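## Task

If a plate from the previous run is still sitting on the block of real-time cycler Q1, take it off and put it in ND, the nest for finished plates; expect it may be stuck to the block. Then carry plate T27 from nest N1 to Q1's block so its well A1 sits at the block corner labelled A1. Every plate must rest flat within its locators. Close Q1's lid over T27 using the LID key. Q1 is loose on the table and must finish in its original position and orientation. Press START on Q1 so that a run is still active at the end; a run going while any required change is wrong scores worse than no run at all. Anything held in place only by the robot at the end does not count. Finish with the gripper open and away from everything, though contact with START or Q1's housing is allowed.

## Robot and tools

Robot: one stiff six-joint arm with a two-finger parallel gripper and a wrist camera, cam_wrist (504x504 fisheye, K=[[284.203, 0, 253.377], [0, 283.35, 252.792], [0, 0, 1]], D=[0.2, 0, 0, 0], theta_max_deg=60.425). The fingers point along the gripper's +z and open and close along its y. end_effector_position is the spot between the pads when shut; closed fingertips extend about 33 mm past it, fully open ones about 9 mm. Closing pushes the tips roughly 24 mm further out, so keep that gap above surfaces.

Scene frame: origin on the table top under the arm base, +z up, +y to the left when facing along +x. Results print end_effector_position (m), end_effector_quat_wxyz and velocities (m/s, rad/s) in this frame; the printed position may be off, more so at long reach, and the base may be slightly tilted.

The row: every motion uses one row of 9 numbers, each in [-1, 1], ordered dx, dy, dz, rx, ry, rz, position, force_limit, speed. The first six are an offset, not a pose: they are expressed in the gripper's own axes and counted from the gripper pose in the most recent result that showed it (before any such result in the scene, and for the second or later call within one reply, from wherever the robot is when the action begins). A value of 1.0 equals 0.6 m or 180 degrees; rx, ry, rz form a single rotation vector. All zeros therefore drives back to that reference pose; it is not a pause. The last three control the fingers: position +1 is fully open (140 mm), the pads touch near -0.8, and -1 closes until blocked; force_limit -1, 0, +1 give roughly 14, 60, 107 N of squeeze on parts up to 40 mm wide; speed -1, 0, +1 give about 30, 140, 250 mm/s of gap change.

Tools:
- execute_actions {"actions": [...], "pictures": bool}. An empty list just reports state (with pictures). One action {"rows": [[9 numbers], ...], "steps": n} has 1 to 15 rows and 5 to 15 steps of 1/30 s (default 15); each row covers one step, every row measured from the same reference pose, and the final row repeats if steps exceed rows. A wait {"steps": n} up to 300 counts from the previous result, including reply time. Pictures come only with an empty list or pictures: true. Refused calls send nothing.
- move {"target": [9 numbers], "speed": m/s 0.002 to 0.5, default 0.25; turning up to twice that in rad/s}. Straight path toward one offset target from the same reference, lasting 0.5 to 10 s (cut off at 10 s). It ignores obstacles, the hand may lag or overshoot speed near a straight arm, and finger values are applied at the start. The "move:" line reports done, off_target, moving, held or fault plus limits (paced = pose clipped; held = some steps blocked, after which motion may jump) and distance to target. Pictures included.
- wait {"seconds": 0 to 10}: lets time pass with nothing new sent.
- zoom_image {"camera": "cam_wrist", "region": [x0, y0, x1, y1]} in pixels, top-left origin, at most 504x504.
- finished_scene {"scene": number}: ends the current scene permanently and reveals the next task.

Control details: each step the commanded pose is clipped to within 70 mm and 16 degrees of the measured one; position wins over orientation if both cannot be met. Each action's result is taken 5 steps early; those steps then run while you reply. After an action the arm only continues to the last clipped pose, so check where it ended and send the remainder. "Hand target" appears only when nothing is kept back. "pose unreachable" and HELD mark steps the clearance check altered or dropped (a mount under the base counts as arm). Joint speed caps: 2.09 rad/s waist and shoulder, 3.14 elbow, 3.93 wrist joints.

Gripping: close with position -1 and confirm object_status 2. Codes: 0 moving, 1 blocked while opening, 2 blocked while closing, 3 reached target or pads met (thin items may still be held). To squeeze harder while at 2, raise force_limit and toggle position between -1 and -0.98. position_measured is in counts: 3 open, 230 closed.

Q1: upper front keys, left to right facing it: LID, START, CLEAR, STOP. LID toggles the lid; LID and START are ignored while the lid is partway. An obstructed lid stops with a red lamp and only CLEAR releases it (reopening it). A blue lamp means a run is on. Well A1 on any labelled item lies at the labelled short end, in the corner opposite the labelled long side. Loose objects may occasionally get nudged.

Avoid: pressing past contact, since a few millimetres into something firm can trigger a fault; a 144 N outside force or any joint hitting its load limit (waist/shoulder 319, elbow 150, wrist joints 42.3 N m, held weight included) stops the arm for 10 s and drops the rest of the call. Back away to relieve pressure. Watch for MOTOR HOT warnings; overheating brakes the arm. Never drop plates, slam, hit hard, or knock anything off the table, and do not shift Q1.

Each tool is called by a JSON object that holds its "fn" and its "kwargs", one argument or row to a line.

## Session

{"fn": "execute_actions", "kwargs": {
  "actions": []
}}

Scene clock: 0.00 s of 10800.00 s.
end_effector_position=(+0.3541, +0.1204, +0.2299) position_measured=3 object_status=3 end_effector_quat_wxyz=(-0.062, +0.839, -0.517, -0.160) end_effector_velocity=(-0.000, +0.000, -0.000) end_effector_angular_velocity=(+0.000, -0.000, -0.001)
Joint positions: [-0.032 -0.111  2.171  0.281  1.313  2.564]
Joint velocities: [-0.    -0.001  0.001  0.    -0.001  0.   ]
Flange force (N, the push that the arm receives, along the gripper's own x y z axes): no reading
Hand target: +0.354, +0.120, +0.230; -0.062, +0.839, -0.517, -0.160

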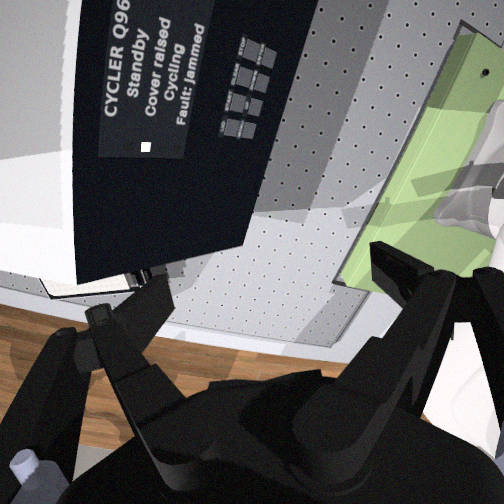

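{"fn": "move", "kwargs": {
  "target": [-0.0447,0.2043,-0.538,-0.0417,0.1077,-0.348,1,0,0],
  "speed": 0.3
}}

Scene clock: 3.00 s of 10800.00 s.
end_effector_position=(+0.3000, -0.0005, +0.5501) position_measured=3 object_status=3 end_effector_quat_wxyz=(-0.000, +1.000, -0.001, -0.000) end_effector_velocity=(+0.000, +0.001, -0.000) end_effector_angular_velocity=(+0.001, +0.003, -0.000)
Joint positions: [-0.137 -0.401  1.75  -0.001  1.799  1.458]
Joint velocities: [ 0.001  0.002 -0.001  0.001  0.002  0.002]
Flange force (N, the push that the arm receives, along the gripper's own x y z axes): [-0.6 4.1 3.6]
Hand target: +0.300, -0.001, +0.550; -0.000, +1.000, -0.001, -0.000
Off the commanded pose: 0.000 m, 0 deg.
Kept back: nothing.
move: done

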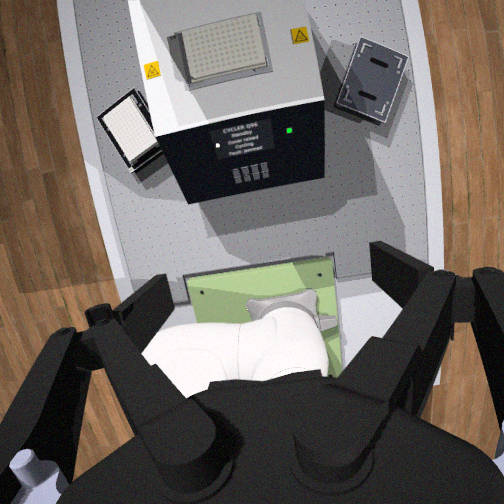

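{"fn": "move", "kwargs": {
  "target": [0.5,0,-0.1,0,0,0,1,0,0],
  "speed": 0.3
}}

Scene clock: 4.67 s of 10800.00 s.
end_effector_position=(+0.6000, -0.0011, +0.6098) position_measured=3 object_status=3 end_effector_quat_wxyz=(-0.000, +1.000, -0.001, -0.000) end_effector_velocity=(+0.001, -0.001, -0.000) end_effector_angular_velocity=(-0.004, +0.001, -0.001)
Joint positions: [-0.081  0.1    1.226 -0.     1.821  1.514]
Joint velocities: [ 0.001  0.001 -0.001 -0.004  0.     0.001]
Flange force (N, the push that the arm receives, along the gripper's own x y z axes): [-8.0 0.5 4.4]
Hand target: +0.600, -0.001, +0.610; -0.000, +1.000, -0.001, -0.000
Off the commanded pose: 0.000 m, 0 deg.
Kept back: nothing.
move: done

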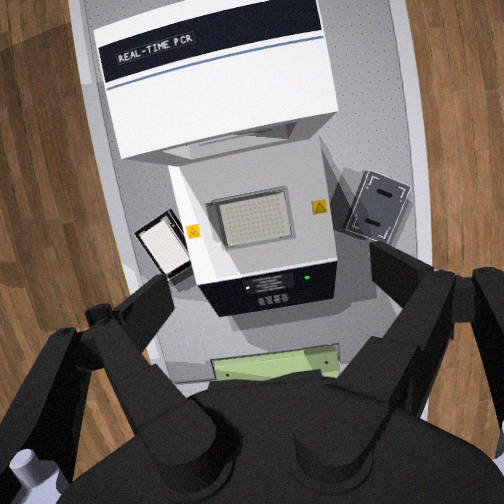

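{"fn": "zoom_image", "kwargs": {
  "camera": "cam_wrist",
  "region": [120,150,430,320]
}}

{"fn": "move", "kwargs": {
  "target": [0.0,0,0.3,0,0,0,1,0,0],
  "speed": 0.3
}}

Region (120, 150, 430, 320) of cam_wrist's 504x504 image, scaled by 1.626, with more detail than that image has; it fills the top 276 rows of this view, and the rest is white.

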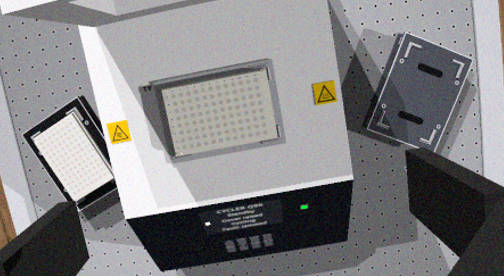

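Scene clock: 6.53 s of 10800.00 s.
end_effector_position=(+0.6000, -0.0008, +0.4299) position_measured=3 object_status=3 end_effector_quat_wxyz=(-0.000, +1.000, -0.000, -0.000) end_effector_velocity=(+0.000, +0.001, -0.002) end_effector_angular_velocity=(+0.001, +0.001, -0.001)
Joint positions: [-0.081  0.075  1.579 -0.     1.494  1.514]
Joint velocities: [ 0.001  0.001  0.002  0.001 -0.002  0.002]
Flange force (N, the push that the arm receives, along the gripper's own x y z axes): [-8.9 2.3 2.2]
Hand target: +0.600, -0.001, +0.430; -0.000, +1.000, -0.000, -0.000
Off the commanded pose: 0.000 m, 0 deg.
Kept back: nothing.
move: done

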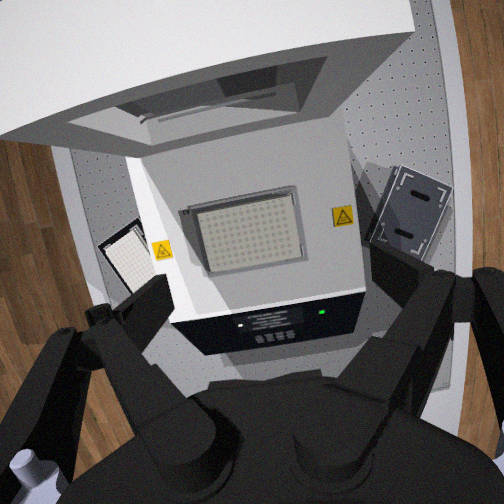

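{"fn": "zoom_image", "kwargs": {
  "camera": "cam_wrist",
  "region": [160,170,330,290]
}}

Region (160, 170, 330, 290) of cam_wrist's 504x504 image, scaled by 2.965, with more detail than that image has; it fills the top 356 rows of this view, and the rest is white.

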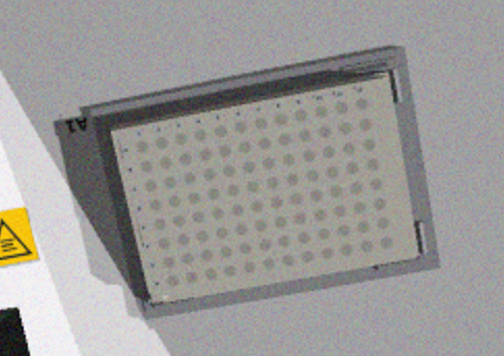

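{"fn": "move", "kwargs": {
  "target": [-0.02,-0.043,0.167,0,0,0.5,1,0,0],
  "speed": 0.3
}}

Scene clock: 10.10 s of 10800.00 s.
end_effector_position=(+0.5881, +0.0253, +0.3298) position_measured=3 object_status=3 end_effector_quat_wxyz=(-0.000, +0.707, -0.707, -0.000) end_effector_velocity=(-0.000, -0.000, -0.001) end_effector_angular_velocity=(+0.000, +0.001, -0.000)
Joint positions: [-0.038  0.084  1.751 -0.     1.313  3.127]
Joint velocities: [-0.001  0.     0.001  0.    -0.    -0.001]
Flange force (N, the push that the arm receives, along the gripper's own x y z axes): [2.0 6.7 0.3]
Hand target: +0.588, +0.025, +0.330; -0.000, +0.707, -0.707, -0.000
Off the commanded pose: 0.000 m, 0 deg.
Kept back: nothing.
move: done

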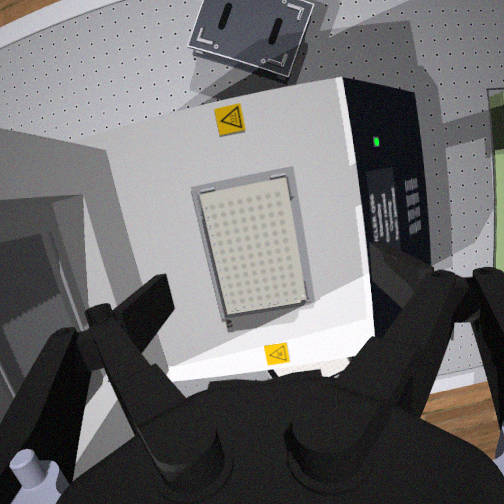

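{"fn": "move", "kwargs": {
  "target": [0.003,-0.025,0.09,0,0,0,1,0,0],
  "speed": 0.2
}}

Scene clock: 11.07 s of 10800.00 s.
end_effector_position=(+0.6031, +0.0236, +0.2758) position_measured=3 object_status=3 end_effector_quat_wxyz=(-0.000, +0.707, -0.707, -0.000) end_effector_velocity=(+0.000, -0.001, -0.001) end_effector_angular_velocity=(-0.001, -0.000, -0.002)
Joint positions: [-0.041  0.134  1.796 -0.     1.218  3.124]
Joint velocities: [-0.     0.001  0.    -0.001 -0.001  0.002]
Flange force (N, the push that the arm receives, along the gripper's own x y z axes): [2.0 8.5 0.3]
Hand target: +0.603, +0.024, +0.276; -0.000, +0.707, -0.707, -0.000
Off the commanded pose: 0.000 m, 0 deg.
Kept back: nothing.
move: done

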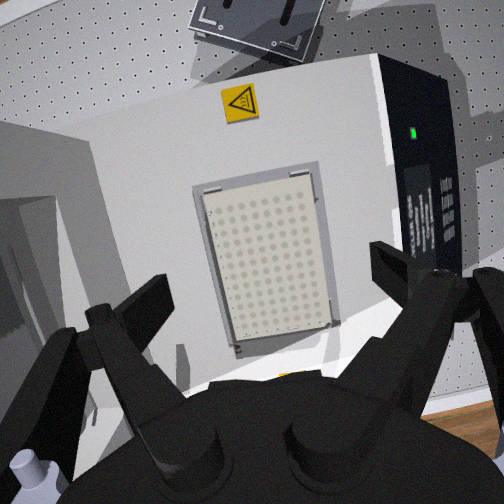

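{"fn": "move", "kwargs": {
  "target": [0,0,0.05,0,0,0,0.5,0,0],
  "speed": 0.1
}}

Scene clock: 12.10 s of 10800.00 s.
end_effector_position=(+0.6031, +0.0236, +0.2458) position_measured=66 object_status=3 end_effector_quat_wxyz=(-0.000, +0.707, -0.707, -0.000) end_effector_velocity=(+0.000, +0.000, -0.001) end_effector_angular_velocity=(-0.000, -0.000, +0.000)
Joint positions: [-0.041  0.152  1.832  0.     1.163  3.124]
Joint velocities: [ 0.     0.001  0.001 -0.    -0.002  0.   ]
Flange force (N, the push that the arm receives, along the gripper's own x y z axes): [2.9 6.9 -0.4]
Hand target: +0.603, +0.024, +0.246; -0.000, +0.707, -0.707, -0.000
Off the commanded pose: 0.000 m, 0 deg.
Kept back: nothing.
move: done

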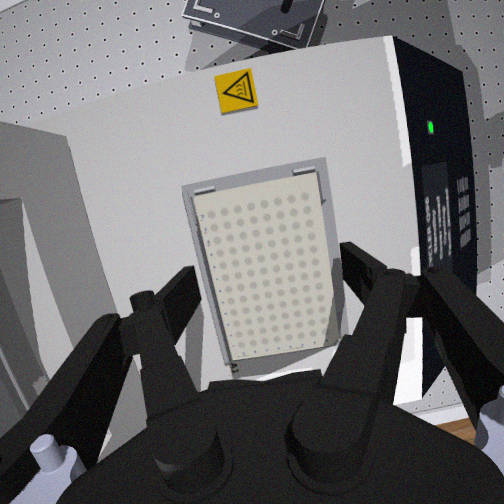

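{"fn": "move", "kwargs": {
  "target": [0,0,0.03,0,0,0,0.5,0,0],
  "speed": 0.03
}}

Scene clock: 22.87 s of 10800.00 s.
end_effector_position=(+0.6033, +0.0236, +0.2373) position_measured=66 object_status=3 end_effector_quat_wxyz=(-0.000, +0.707, -0.707, -0.000) end_effector_velocity=(-0.000, +0.001, -0.000) end_effector_angular_velocity=(+0.000, -0.000, +0.000)
Joint positions: [-0.041  0.158  1.842  0.     1.147  3.124]
Joint velocities: [ 0.001 -0.     0.001  0.    -0.001  0.001]
Flange force (N, the push that the arm receives, along the gripper's own x y z axes): [0.9 11.2 -23.9]
Hand target: +0.603, +0.024, +0.237; -0.000, +0.707, -0.707, -0.000
Off the commanded pose: 0.009 m, 0 deg.
FORCE FAULT: contact force on the arm reached its limit, and the arm stopped for 10 seconds. The contact can be on any part of the arm, not only on its tool. The arm's remaining commands of this call were not run. The arm holds still and accepts commands again. Move the arm away from the contact; if what it grips holds it there, let go first. Pushing or pulling that hard again can fault the arm again.
Kept back: nothing.
move: fault

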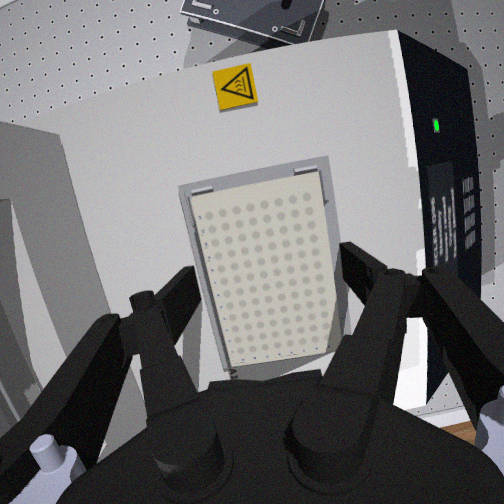

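{"fn": "move", "kwargs": {
  "target": [0,0,-0.008,0,0,0,0.5,0,0],
  "speed": 0.03
}}

{"fn": "move", "kwargs": {
  "target": [0,0,0,0,0,0,0.1,-0.5,-0.5],
  "speed": 0.03
}}

Scene clock: 23.80 s of 10800.00 s.
end_effector_position=(+0.6033, +0.0236, +0.2421) position_measured=66 object_status=3 end_effector_quat_wxyz=(-0.000, +0.707, -0.707, -0.000) end_effector_velocity=(-0.000, -0.000, +0.001) end_effector_angular_velocity=(-0.001, -0.001, +0.001)
Joint positions: [-0.041  0.155  1.836  0.     1.156  3.124]
Joint velocities: [ 0.    -0.001 -0.    -0.001  0.    -0.   ]
Flange force (N, the push that the arm receives, along the gripper's own x y z axes): [0.4 7.7 -0.7]
Hand target: +0.603, +0.024, +0.242; -0.000, +0.707, -0.707, -0.000
Off the commanded pose: 0.000 m, 0 deg.
Kept back: nothing.
move: done

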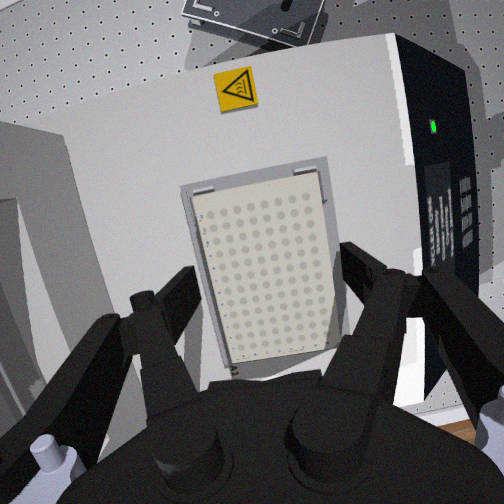

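Scene clock: 24.30 s of 10800.00 s.
end_effector_position=(+0.6032, +0.0236, +0.2422) position_measured=102 object_status=2 end_effector_quat_wxyz=(-0.000, +0.707, -0.707, -0.000) end_effector_velocity=(+0.001, -0.000, -0.001) end_effector_angular_velocity=(-0.002, -0.000, +0.002)
Joint positions: [-0.041  0.155  1.836  0.     1.156  3.124]
Joint velocities: [ 0.001  0.002 -0.001 -0.002 -0.001 -0.   ]
Flange force (N, the push that the arm receives, along the gripper's own x y z axes): [0.6 58.8 -56.9]
Hand target: +0.603, +0.024, +0.242; -0.000, +0.707, -0.707, -0.000
Off the commanded pose: 0.000 m, 0 deg.
Kept back: nothing.
move: done

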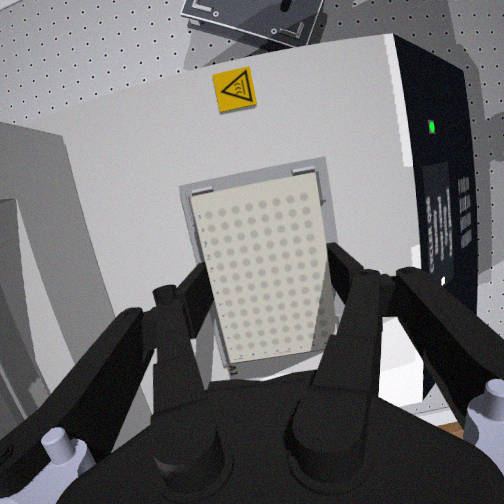

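{"fn": "move", "kwargs": {
  "target": [0,0.004,-0.004,0,0,0,0.4,-0.5,-0.5],
  "speed": 0.02
}}

{"fn": "move", "kwargs": {
  "target": [0,0,0,0,0,0,0.1,-0.6,-0.8],
  "speed": 0.03
}}

Scene clock: 25.23 s of 10800.00 s.
end_effector_position=(+0.6008, +0.0236, +0.2446) position_measured=78 object_status=3 end_effector_quat_wxyz=(-0.000, +0.707, -0.707, -0.000) end_effector_velocity=(-0.000, -0.001, +0.000) end_effector_angular_velocity=(-0.000, +0.000, -0.001)
Joint positions: [-0.041  0.15   1.838  0.     1.16   3.124]
Joint velocities: [-0.001 -0.     0.    -0.     0.     0.   ]
Flange force (N, the push that the arm receives, along the gripper's own x y z axes): [2.3 6.3 -0.1]
Hand target: +0.601, +0.024, +0.245; -0.000, +0.707, -0.707, -0.000
Off the commanded pose: 0.000 m, 0 deg.
Kept back: nothing.
move: done

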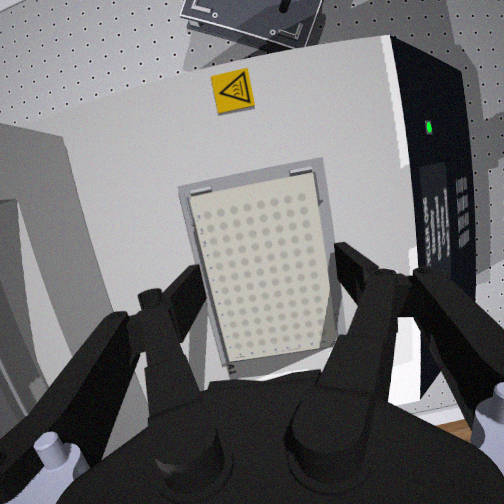

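Scene clock: 25.73 s of 10800.00 s.
end_effector_position=(+0.6009, +0.0236, +0.2447) position_measured=102 object_status=0 end_effector_quat_wxyz=(-0.000, +0.707, -0.707, -0.000) end_effector_velocity=(-0.000, +0.001, -0.000) end_effector_angular_velocity=(-0.000, +0.001, -0.000)
Joint positions: [-0.041  0.149  1.838  0.     1.16   3.124]
Joint velocities: [ 0.001  0.     0.001 -0.     0.     0.002]
Flange force (N, the push that the arm receives, along the gripper's own x y z axes): [4.7 -3.5 -18.9]
Hand target: +0.601, +0.024, +0.245; -0.000, +0.707, -0.707, -0.000
Off the commanded pose: 0.000 m, 0 deg.
Kept back: nothing.
move: done

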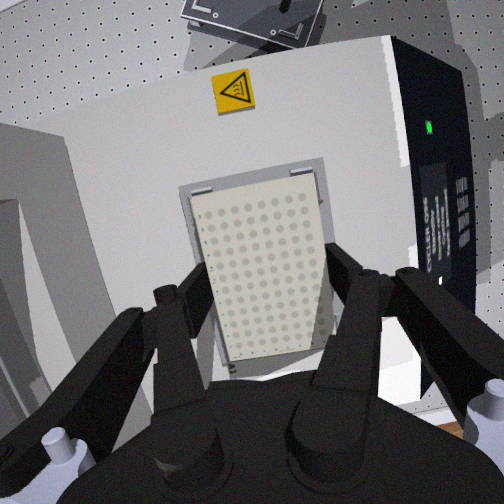

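{"fn": "move", "kwargs": {
  "target": [0,-0.001,-0.001,0,0,0,-1,0.2,-0.5],
  "speed": 0.01
}}

{"fn": "move", "kwargs": {
  "target": [0,0,-0.01,0,0,0,-1,0.2,-0.5],
  "speed": 0.005
}}

Scene clock: 26.67 s of 10800.00 s.
end_effector_position=(+0.6014, +0.0236, +0.2453) position_measured=107 object_status=2 end_effector_quat_wxyz=(-0.000, +0.707, -0.707, -0.000) end_effector_velocity=(+0.000, +0.001, -0.000) end_effector_angular_velocity=(+0.002, +0.000, -0.001)
Joint positions: [-0.041  0.15   1.836  0.     1.161  3.124]
Joint velocities: [ 0.     0.001 -0.     0.002  0.     0.   ]
Flange force (N, the push that the arm receives, along the gripper's own x y z axes): [-1.0 11.0 -18.1]
Hand target: +0.601, +0.024, +0.245; -0.000, +0.707, -0.707, -0.000
Off the commanded pose: 0.000 m, 0 deg.
Kept back: nothing.
move: done

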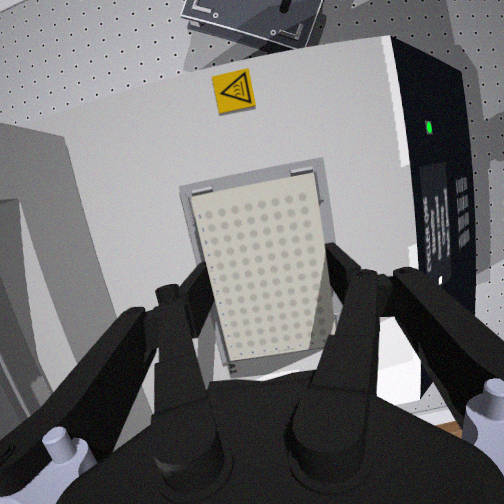

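Scene clock: 28.10 s of 10800.00 s.
end_effector_position=(+0.6014, +0.0236, +0.2513) position_measured=108 object_status=2 end_effector_quat_wxyz=(-0.000, +0.707, -0.707, -0.000) end_effector_velocity=(-0.001, +0.001, -0.001) end_effector_angular_velocity=(+0.001, +0.004, +0.001)
Joint positions: [-0.041  0.146  1.829  0.     1.172  3.124]
Joint velocities: [ 0.     0.001  0.     0.001  0.003 -0.001]
Flange force (N, the push that the arm receives, along the gripper's own x y z axes): [0.5 7.4 0.9]
Hand target: +0.601, +0.024, +0.251; -0.000, +0.707, -0.707, -0.000
Off the commanded pose: 0.000 m, 0 deg.
Kept back: nothing.
move: done

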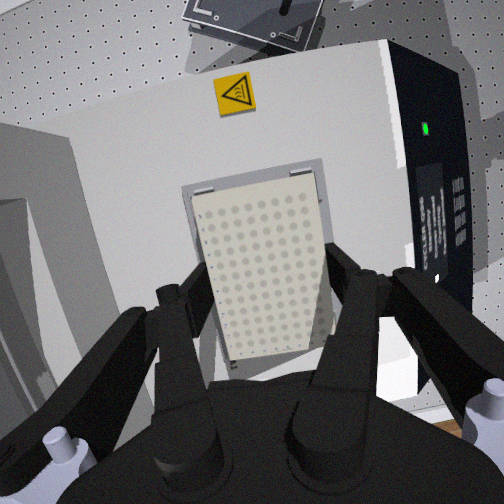

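{"fn": "move", "kwargs": {
  "target": [0,0,-0.06,0,0,0,-1,0.2,-0.5],
  "speed": 0.1
}}

{"fn": "move", "kwargs": {
  "target": [0.543,0.065,0.0,0,0,-0.356,-1,0.2,-0.5],
  "speed": 0.3
}}

Scene clock: 29.50 s of 10800.00 s.
end_effector_position=(+0.6014, +0.0235, +0.2872) position_measured=108 object_status=2 end_effector_quat_wxyz=(-0.000, +0.707, -0.707, -0.000) end_effector_velocity=(+0.000, -0.001, +0.001) end_effector_angular_velocity=(-0.001, -0.002, -0.000)
Joint positions: [-0.041  0.125  1.785 -0.     1.238  3.124]
Joint velocities: [-0.    -0.002 -0.001 -0.002  0.     0.   ]
Flange force (N, the push that the arm receives, along the gripper's own x y z axes): [1.6 7.1 -0.3]
Hand target: +0.601, +0.024, +0.287; -0.000, +0.707, -0.707, -0.000
Off the commanded pose: 0.000 m, 0 deg.
Kept back: nothing.
move: done

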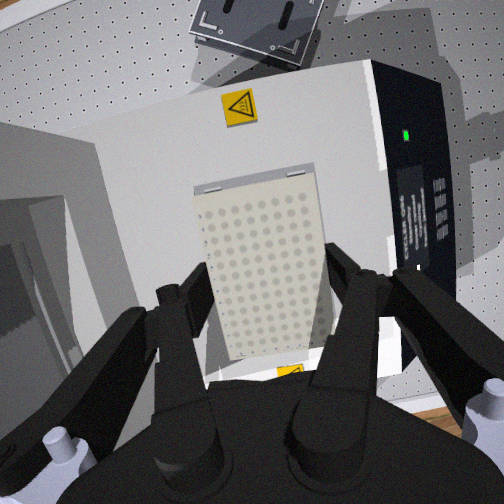

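Scene clock: 31.77 s of 10800.00 s.
end_effector_position=(+0.5615, -0.3023, +0.2866) position_measured=108 object_status=2 end_effector_quat_wxyz=(-0.000, +0.974, -0.225, -0.001) end_effector_velocity=(-0.000, -0.001, +0.000) end_effector_angular_velocity=(-0.002, -0.000, +0.000)
Joint positions: [-0.568  0.18   1.72  -0.003  1.247  1.479]
Joint velocities: [-0.001  0.    -0.001 -0.001  0.    -0.   ]
Flange force (N, the push that the arm receives, along the gripper's own x y z axes): [-8.5 -0.3 0.4]
Hand target: +0.562, -0.302, +0.287; -0.000, +0.974, -0.225, -0.001
Off the commanded pose: 0.001 m, 0 deg.
Kept back: nothing.
move: done

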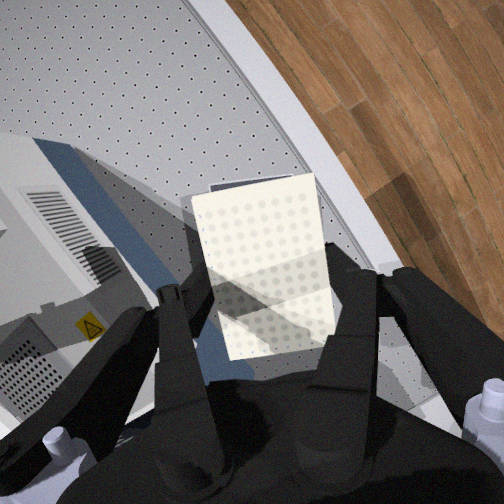

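{"fn": "move", "kwargs": {
  "target": [0,0,0.27,0,0,0,-1,0.2,-0.5],
  "speed": 0.2
}}

Scene clock: 33.17 s of 10800.00 s.
end_effector_position=(+0.5616, -0.3020, +0.1246) position_measured=108 object_status=2 end_effector_quat_wxyz=(-0.000, +0.975, -0.224, -0.000) end_effector_velocity=(-0.000, -0.000, -0.001) end_effector_angular_velocity=(+0.001, -0.000, -0.000)
Joint positions: [-0.569  0.302  1.889 -0.003  0.956  1.479]
Joint velocities: [-0.001  0.001  0.001  0.001 -0.001 -0.001]
Flange force (N, the push that the arm receives, along the gripper's own x y z axes): [-6.5 -0.2 -1.1]
Hand target: +0.562, -0.302, +0.125; -0.001, +0.975, -0.224, -0.000
Off the commanded pose: 0.000 m, 0 deg.
Kept back: nothing.
move: done

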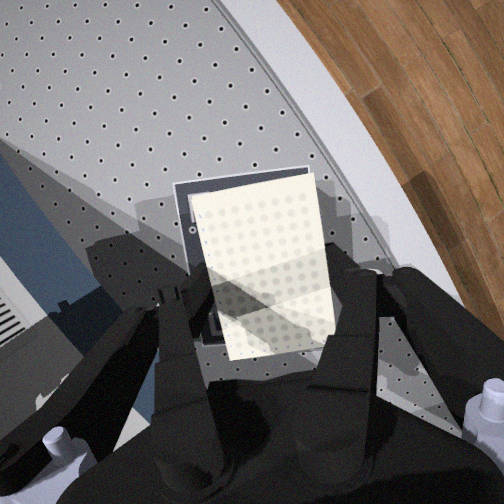

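{"fn": "move", "kwargs": {
  "target": [0,-0.026,0.05,0,0,0.014,-1,0.2,-0.5],
  "speed": 0.1
}}

Scene clock: 34.33 s of 10800.00 s.
end_effector_position=(+0.5685, -0.2878, +0.0946) position_measured=108 object_status=2 end_effector_quat_wxyz=(-0.001, +0.969, -0.246, -0.000) end_effector_velocity=(-0.000, +0.001, +0.000) end_effector_angular_velocity=(+0.002, +0.001, +0.001)
Joint positions: [-0.544  0.332  1.913 -0.003  0.902  1.548]
Joint velocities: [ 0.001 -0.     0.     0.002  0.002 -0.001]
Flange force (N, the push that the arm receives, along the gripper's own x y z axes): [-8.5 2.7 -2.8]
Hand target: +0.568, -0.288, +0.095; -0.000, +0.969, -0.246, -0.000
Off the commanded pose: 0.000 m, 0 deg.
Kept back: nothing.
move: done

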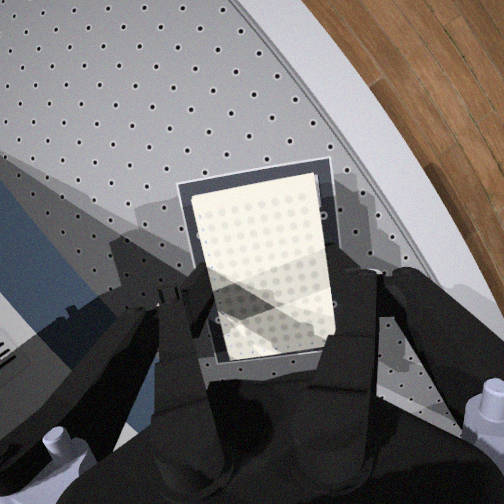

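{"fn": "move", "kwargs": {
  "target": [0,0,0.03,0,0,0,-1,0.2,-0.5],
  "speed": 0.05
}}

{"fn": "zoom_image", "kwargs": {
  "camera": "cam_wrist",
  "region": [150,130,370,390]
}}

Scene clock: 35.27 s of 10800.00 s.
end_effector_position=(+0.5687, -0.2878, +0.0768) position_measured=108 object_status=2 end_effector_quat_wxyz=(-0.001, +0.969, -0.246, -0.000) end_effector_velocity=(-0.000, +0.000, -0.001) end_effector_angular_velocity=(-0.000, +0.001, +0.002)
Joint positions: [-0.544  0.351  1.926 -0.003  0.87   1.548]
Joint velocities: [ 0.     0.001  0.001 -0.001 -0.001 -0.002]
Flange force (N, the push that the arm receives, along the gripper's own x y z axes): [-12.7 -7.9 -54.7]
Hand target: +0.568, -0.288, +0.077; -0.001, +0.969, -0.246, -0.000
Off the commanded pose: 0.000 m, 0 deg.
Kept back: nothing.
move: done

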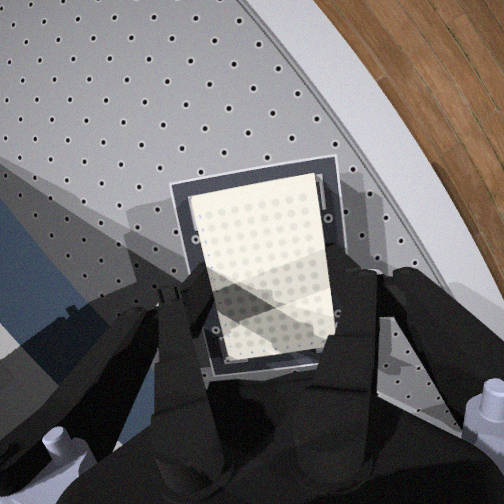

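Region (150, 130, 370, 390) of cam_wrist's 504x504 image, scaled by 1.938, with more detail than that image has; it fills the left 426 columns of this view, and the rest is white.

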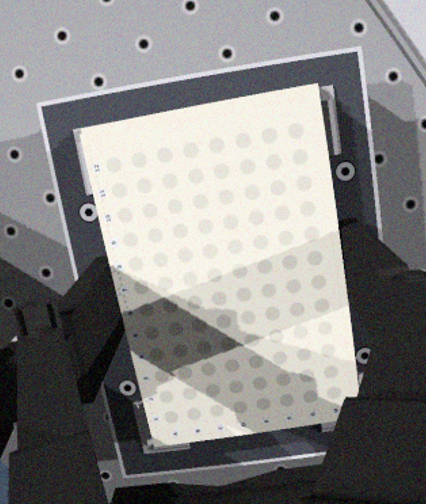

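{"fn": "move", "kwargs": {
  "target": [0,0,-0.006,0,0,0,-1,0.2,-0.5],
  "speed": 0.03
}}

{"fn": "move", "kwargs": {
  "target": [-0.009,0.002,0,0,0,0,-1,0.2,-0.5],
  "speed": 0.03
}}

{"fn": "zoom_image", "kwargs": {
  "camera": "cam_wrist",
  "region": [150,130,370,390]
}}

Scene clock: 36.20 s of 10800.00 s.
end_effector_position=(+0.5686, -0.2878, +0.0803) position_measured=108 object_status=2 end_effector_quat_wxyz=(-0.001, +0.969, -0.246, -0.000) end_effector_velocity=(-0.000, -0.001, +0.001) end_effector_angular_velocity=(-0.002, -0.001, +0.001)
Joint positions: [-0.544  0.347  1.924 -0.003  0.876  1.548]
Joint velocities: [-0.001 -0.    -0.001 -0.002 -0.    -0.001]
Flange force (N, the push that the arm receives, along the gripper's own x y z axes): [-9.3 1.1 -3.1]
Hand target: +0.569, -0.288, +0.080; -0.001, +0.969, -0.246, -0.000
Off the commanded pose: 0.000 m, 0 deg.
Kept back: nothing.
move: done

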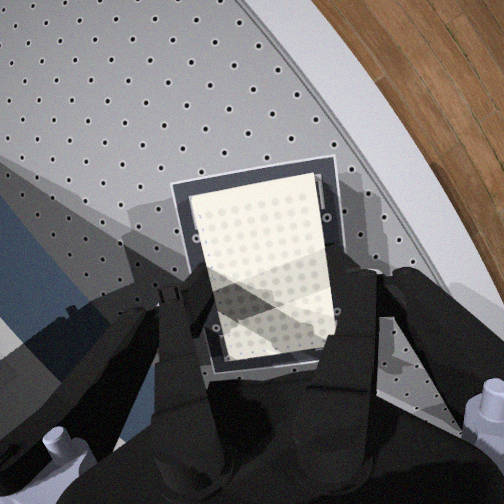

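Scene clock: 36.90 s of 10800.00 s.
end_effector_position=(+0.5633, -0.2863, +0.0804) position_measured=108 object_status=2 end_effector_quat_wxyz=(-0.001, +0.969, -0.246, -0.000) end_effector_velocity=(-0.001, -0.001, -0.000) end_effector_angular_velocity=(+0.000, +0.001, -0.000)
Joint positions: [-0.546  0.34   1.934 -0.003  0.873  1.546]
Joint velocities: [-0.001  0.    -0.    -0.001  0.001 -0.   ]
Flange force (N, the push that the arm receives, along the gripper's own x y z axes): [-8.3 1.4 -3.7]
Hand target: +0.563, -0.286, +0.080; -0.001, +0.969, -0.246, -0.000
Off the commanded pose: 0.000 m, 0 deg.
Kept back: nothing.
move: done

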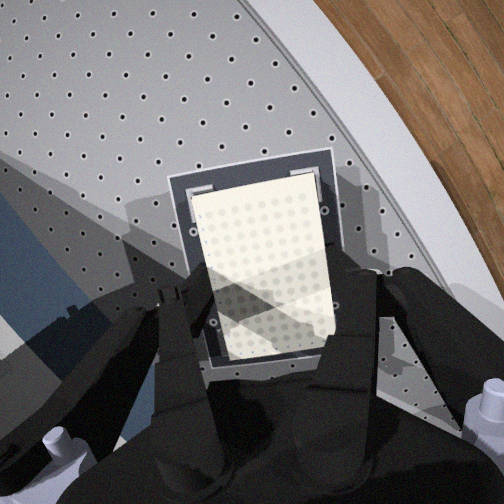

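Region (150, 130, 370, 390) of cam_wrist's 504x504 image, scaled by 1.938, with more detail than that image has; it fills the left 426 columns of this view, and the rest is white.

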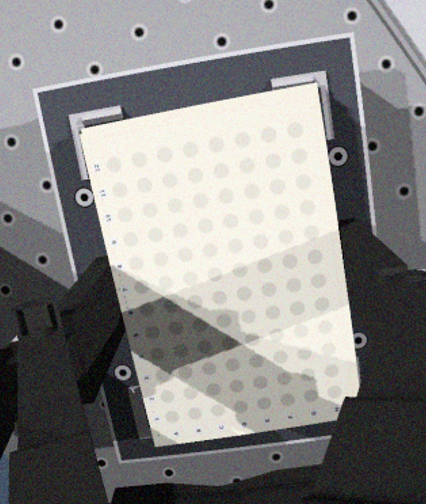

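{"fn": "move", "kwargs": {
  "target": [0,0,0.007,0,0,0,-1,0.2,-0.5],
  "speed": 0.01
}}

{"fn": "zoom_image", "kwargs": {
  "camera": "cam_wrist",
  "region": [150,130,370,390]
}}

Scene clock: 37.83 s of 10800.00 s.
end_effector_position=(+0.5634, -0.2864, +0.0763) position_measured=108 object_status=2 end_effector_quat_wxyz=(-0.000, +0.969, -0.246, -0.000) end_effector_velocity=(+0.001, -0.000, +0.000) end_effector_angular_velocity=(-0.001, -0.002, +0.001)
Joint positions: [-0.546  0.345  1.937 -0.003  0.865  1.546]
Joint velocities: [ 0.    -0.    -0.    -0.    -0.001 -0.   ]
Flange force (N, the push that the arm receives, along the gripper's own x y z axes): [-14.6 5.3 -73.9]
Hand target: +0.563, -0.286, +0.076; -0.001, +0.969, -0.246, -0.000
Off the commanded pose: 0.000 m, 0 deg.
Kept back: nothing.
move: done

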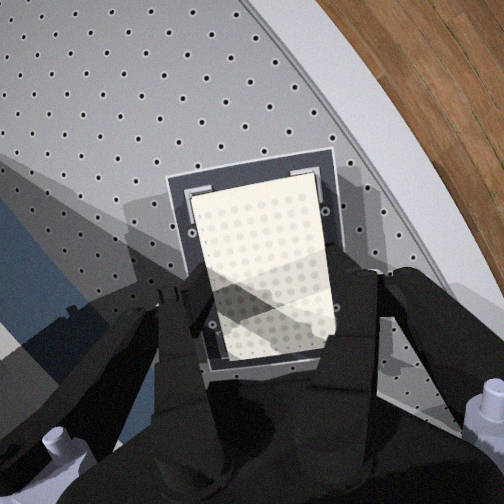

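Region (150, 130, 370, 390) of cam_wrist's 504x504 image, scaled by 1.938, with more detail than that image has; it fills the left 426 columns of this view, and the rest is white.

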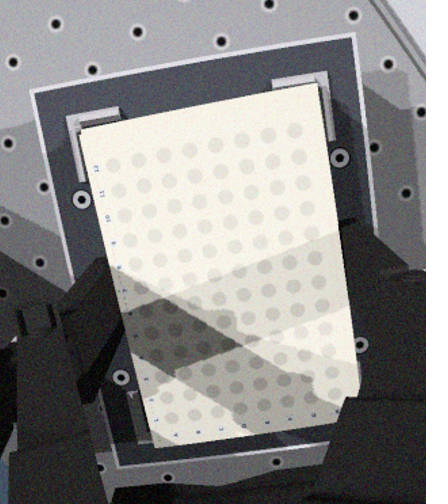

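{"fn": "move", "kwargs": {
  "target": [0,0,-0.005,0,0,0,-1,0.2,-0.5],
  "speed": 0.02
}}

{"fn": "zoom_image", "kwargs": {
  "camera": "cam_wrist",
  "region": [190,290,360,390]
}}

{"fn": "zoom_image", "kwargs": {
  "camera": "cam_wrist",
  "region": [160,140,350,250]
}}

Scene clock: 38.83 s of 10800.00 s.
end_effector_position=(+0.5634, -0.2864, +0.0792) position_measured=108 object_status=2 end_effector_quat_wxyz=(-0.001, +0.969, -0.246, -0.000) end_effector_velocity=(+0.001, +0.000, +0.001) end_effector_angular_velocity=(-0.002, -0.002, +0.002)
Joint positions: [-0.546  0.341  1.935 -0.003  0.871  1.546]
Joint velocities: [ 0.001 -0.001 -0.    -0.001 -0.001 -0.   ]
Flange force (N, the push that the arm receives, along the gripper's own x y z axes): [-7.9 0.5 -4.3]
Hand target: +0.563, -0.286, +0.079; -0.000, +0.969, -0.246, -0.000
Off the commanded pose: 0.000 m, 0 deg.
Kept back: nothing.
move: done

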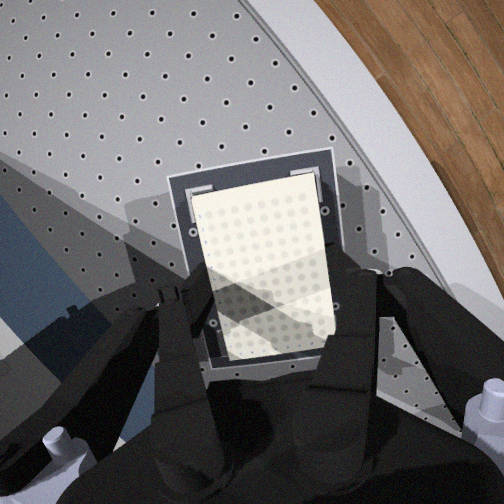

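Region (190, 290, 360, 390) of cam_wrist's 504x504 image, scaled by 2.965, with more detail than that image has; it fills the top 296 rows of this view, and the rest is white.

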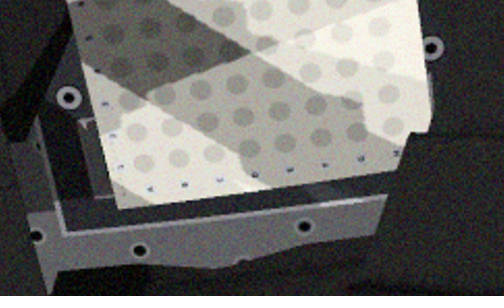

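Region (160, 140, 350, 250) of cam_wrist's 504x504 image, scaled by 2.653, with more detail than that image has; it fills the top 292 rows of this view, and the rest is white.

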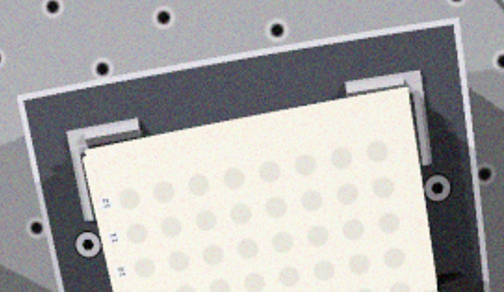

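{"fn": "move", "kwargs": {
  "target": [0.0005,-0.0012,0,0,0,0.0067,-1,0.2,-0.5],
  "speed": 0.02
}}

{"fn": "move", "kwargs": {
  "target": [0,0,0.004,0,0,0,-1,0.2,-0.5],
  "speed": 0.01
}}

{"fn": "zoom_image", "kwargs": {
  "camera": "cam_wrist",
  "region": [150,130,370,390]
}}

Scene clock: 39.90 s of 10800.00 s.
end_effector_position=(+0.5640, -0.2859, +0.0792) position_measured=108 object_status=2 end_effector_quat_wxyz=(-0.001, +0.967, -0.256, -0.000) end_effector_velocity=(+0.000, +0.000, +0.000) end_effector_angular_velocity=(+0.001, -0.001, -0.001)
Joint positions: [-0.545  0.342  1.934 -0.003  0.871  1.568]
Joint velocities: [-0.001 -0.    -0.     0.002  0.    -0.   ]
Flange force (N, the push that the arm receives, along the gripper's own x y z axes): [-7.6 1.9 -2.8]
Hand target: +0.564, -0.286, +0.079; -0.001, +0.967, -0.256, -0.000
Off the commanded pose: 0.000 m, 0 deg.
Kept back: nothing.
move: done

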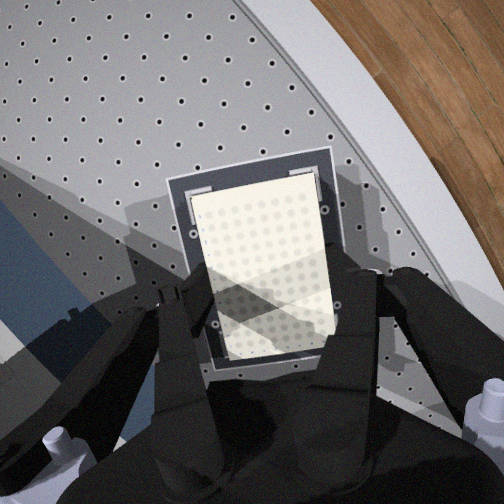

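Scene clock: 40.60 s of 10800.00 s.
end_effector_position=(+0.5640, -0.2859, +0.0769) position_measured=108 object_status=2 end_effector_quat_wxyz=(-0.001, +0.967, -0.256, -0.000) end_effector_velocity=(-0.001, +0.001, -0.001) end_effector_angular_velocity=(+0.001, +0.002, +0.000)
Joint positions: [-0.545  0.344  1.936 -0.003  0.867  1.568]
Joint velocities: [ 0.     0.     0.001 -0.     0.002  0.   ]
Flange force (N, the push that the arm receives, along the gripper's own x y z axes): [-14.0 -5.7 -29.6]
Hand target: +0.564, -0.286, +0.077; -0.001, +0.967, -0.256, -0.000
Off the commanded pose: 0.000 m, 0 deg.
Kept back: nothing.
move: done

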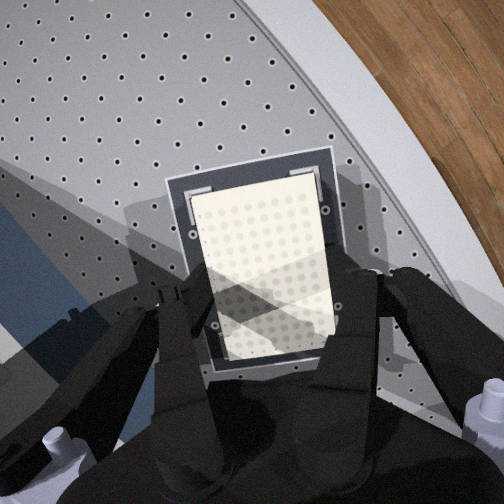

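Region (150, 130, 370, 390) of cam_wrist's 504x504 image, scaled by 1.938, with more detail than that image has; it fills the left 426 columns of this view, and the rest is white.

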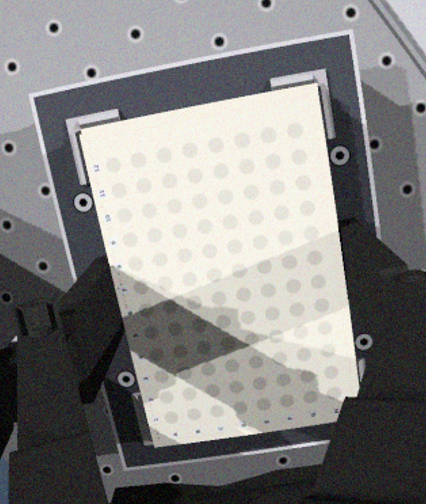

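{"fn": "move", "kwargs": {
  "target": [-0.001,-0.002,-0.003,0,0,0,-1,0.2,-0.5],
  "speed": 0.01
}}

{"fn": "move", "kwargs": {
  "target": [0,0,0.0035,0,0,0,-1,0.2,-0.5],
  "speed": 0.01
}}

{"fn": "zoom_image", "kwargs": {
  "camera": "cam_wrist",
  "region": [150,130,370,390]
}}

Scene clock: 41.57 s of 10800.00 s.
end_effector_position=(+0.5641, -0.2845, +0.0787) position_measured=108 object_status=2 end_effector_quat_wxyz=(-0.001, +0.967, -0.256, -0.000) end_effector_velocity=(-0.000, -0.001, -0.000) end_effector_angular_velocity=(-0.001, -0.000, -0.001)
Joint positions: [-0.543  0.342  1.936 -0.003  0.869  1.57 ]
Joint velocities: [-0.001  0.    -0.    -0.    -0.001  0.   ]
Flange force (N, the push that the arm receives, along the gripper's own x y z axes): [-7.0 -1.0 -2.4]
Hand target: +0.564, -0.285, +0.079; -0.001, +0.967, -0.256, -0.000
Off the commanded pose: 0.000 m, 0 deg.
Kept back: nothing.
move: done

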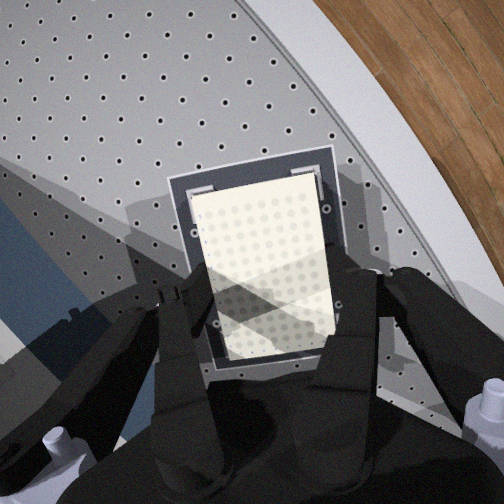

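Scene clock: 42.27 s of 10800.00 s.
end_effector_position=(+0.5641, -0.2845, +0.0766) position_measured=108 object_status=2 end_effector_quat_wxyz=(-0.001, +0.967, -0.256, -0.000) end_effector_velocity=(+0.000, +0.000, -0.000) end_effector_angular_velocity=(+0.001, -0.001, -0.002)
Joint positions: [-0.543  0.344  1.937 -0.003  0.866  1.57 ]
Joint velocities: [-0.     0.     0.     0.002 -0.001  0.   ]
Flange force (N, the push that the arm receives, along the gripper's own x y z axes): [-10.0 0.6 -24.3]
Hand target: +0.564, -0.285, +0.077; -0.001, +0.967, -0.256, -0.000
Off the commanded pose: 0.000 m, 0 deg.
Kept back: nothing.
move: done

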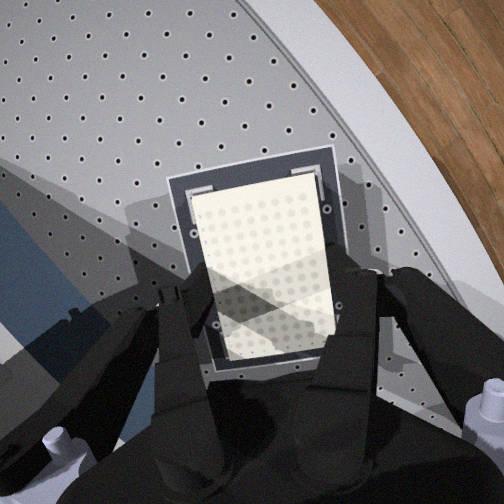

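Region (150, 130, 370, 390) of cam_wrist's 504x504 image, scaled by 1.938, with more detail than that image has; it fills the left 426 columns of this view, and the rest is white.

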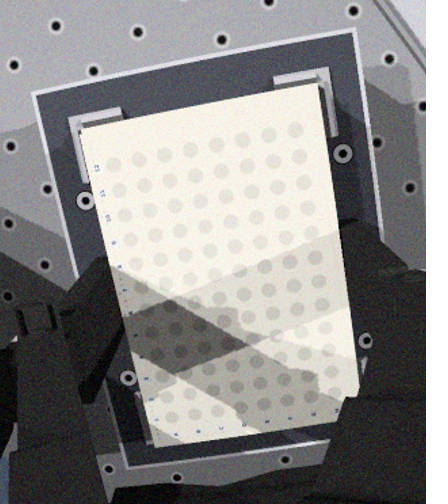

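{"fn": "move", "kwargs": {
  "target": [0.0017,0,-0.003,0,0,0,-1,0.2,-0.5],
  "speed": 0.01
}}

{"fn": "move", "kwargs": {
  "target": [0,0,0.0035,0,0,0,-1,0.2,-0.5],
  "speed": 0.01
}}

{"fn": "zoom_image", "kwargs": {
  "camera": "cam_wrist",
  "region": [150,130,370,390]
}}

Scene clock: 43.20 s of 10800.00 s.
end_effector_position=(+0.5650, -0.2850, +0.0784) position_measured=108 object_status=2 end_effector_quat_wxyz=(-0.001, +0.967, -0.256, -0.000) end_effector_velocity=(+0.000, -0.000, +0.001) end_effector_angular_velocity=(-0.001, -0.002, -0.001)
Joint positions: [-0.543  0.343  1.934 -0.003  0.87   1.57 ]
Joint velocities: [-0.    -0.001 -0.    -0.    -0.     0.001]
Flange force (N, the push that the arm receives, along the gripper's own x y z axes): [-19.0 2.0 -3.1]
Hand target: +0.565, -0.285, +0.078; -0.001, +0.967, -0.256, -0.000
Off the commanded pose: 0.000 m, 0 deg.
Kept back: nothing.
move: done

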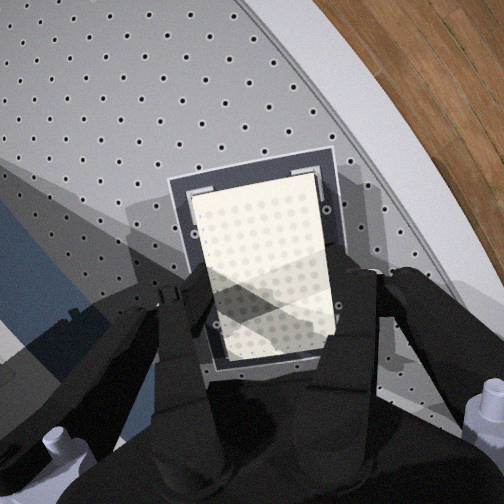

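Scene clock: 43.90 s of 10800.00 s.
end_effector_position=(+0.5650, -0.2850, +0.0764) position_measured=108 object_status=2 end_effector_quat_wxyz=(-0.001, +0.967, -0.256, -0.000) end_effector_velocity=(-0.000, +0.000, +0.000) end_effector_angular_velocity=(-0.000, -0.000, -0.000)
Joint positions: [-0.543  0.346  1.935 -0.003  0.866  1.57 ]
Joint velocities: [ 0.001 -0.001  0.    -0.    -0.     0.001]
Flange force (N, the push that the arm receives, along the gripper's own x y z axes): [-27.4 1.7 -44.7]
Hand target: +0.565, -0.285, +0.076; -0.001, +0.967, -0.256, -0.000
Off the commanded pose: 0.000 m, 0 deg.
Kept back: nothing.
move: done

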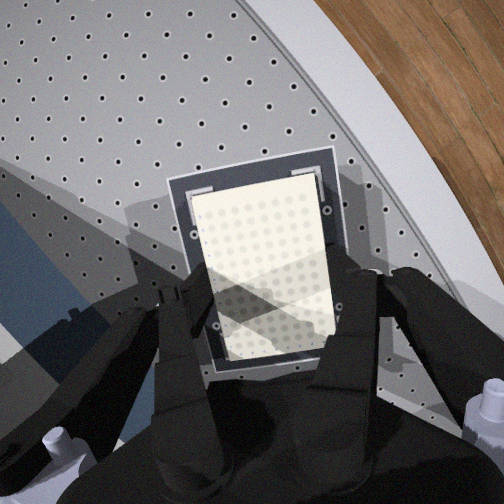

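Region (150, 130, 370, 390) of cam_wrist's 504x504 image, scaled by 1.938, with more detail than that image has; it fills the left 426 columns of this view, and the rest is white.

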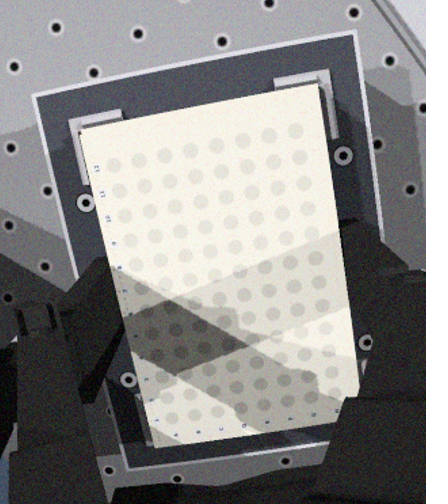

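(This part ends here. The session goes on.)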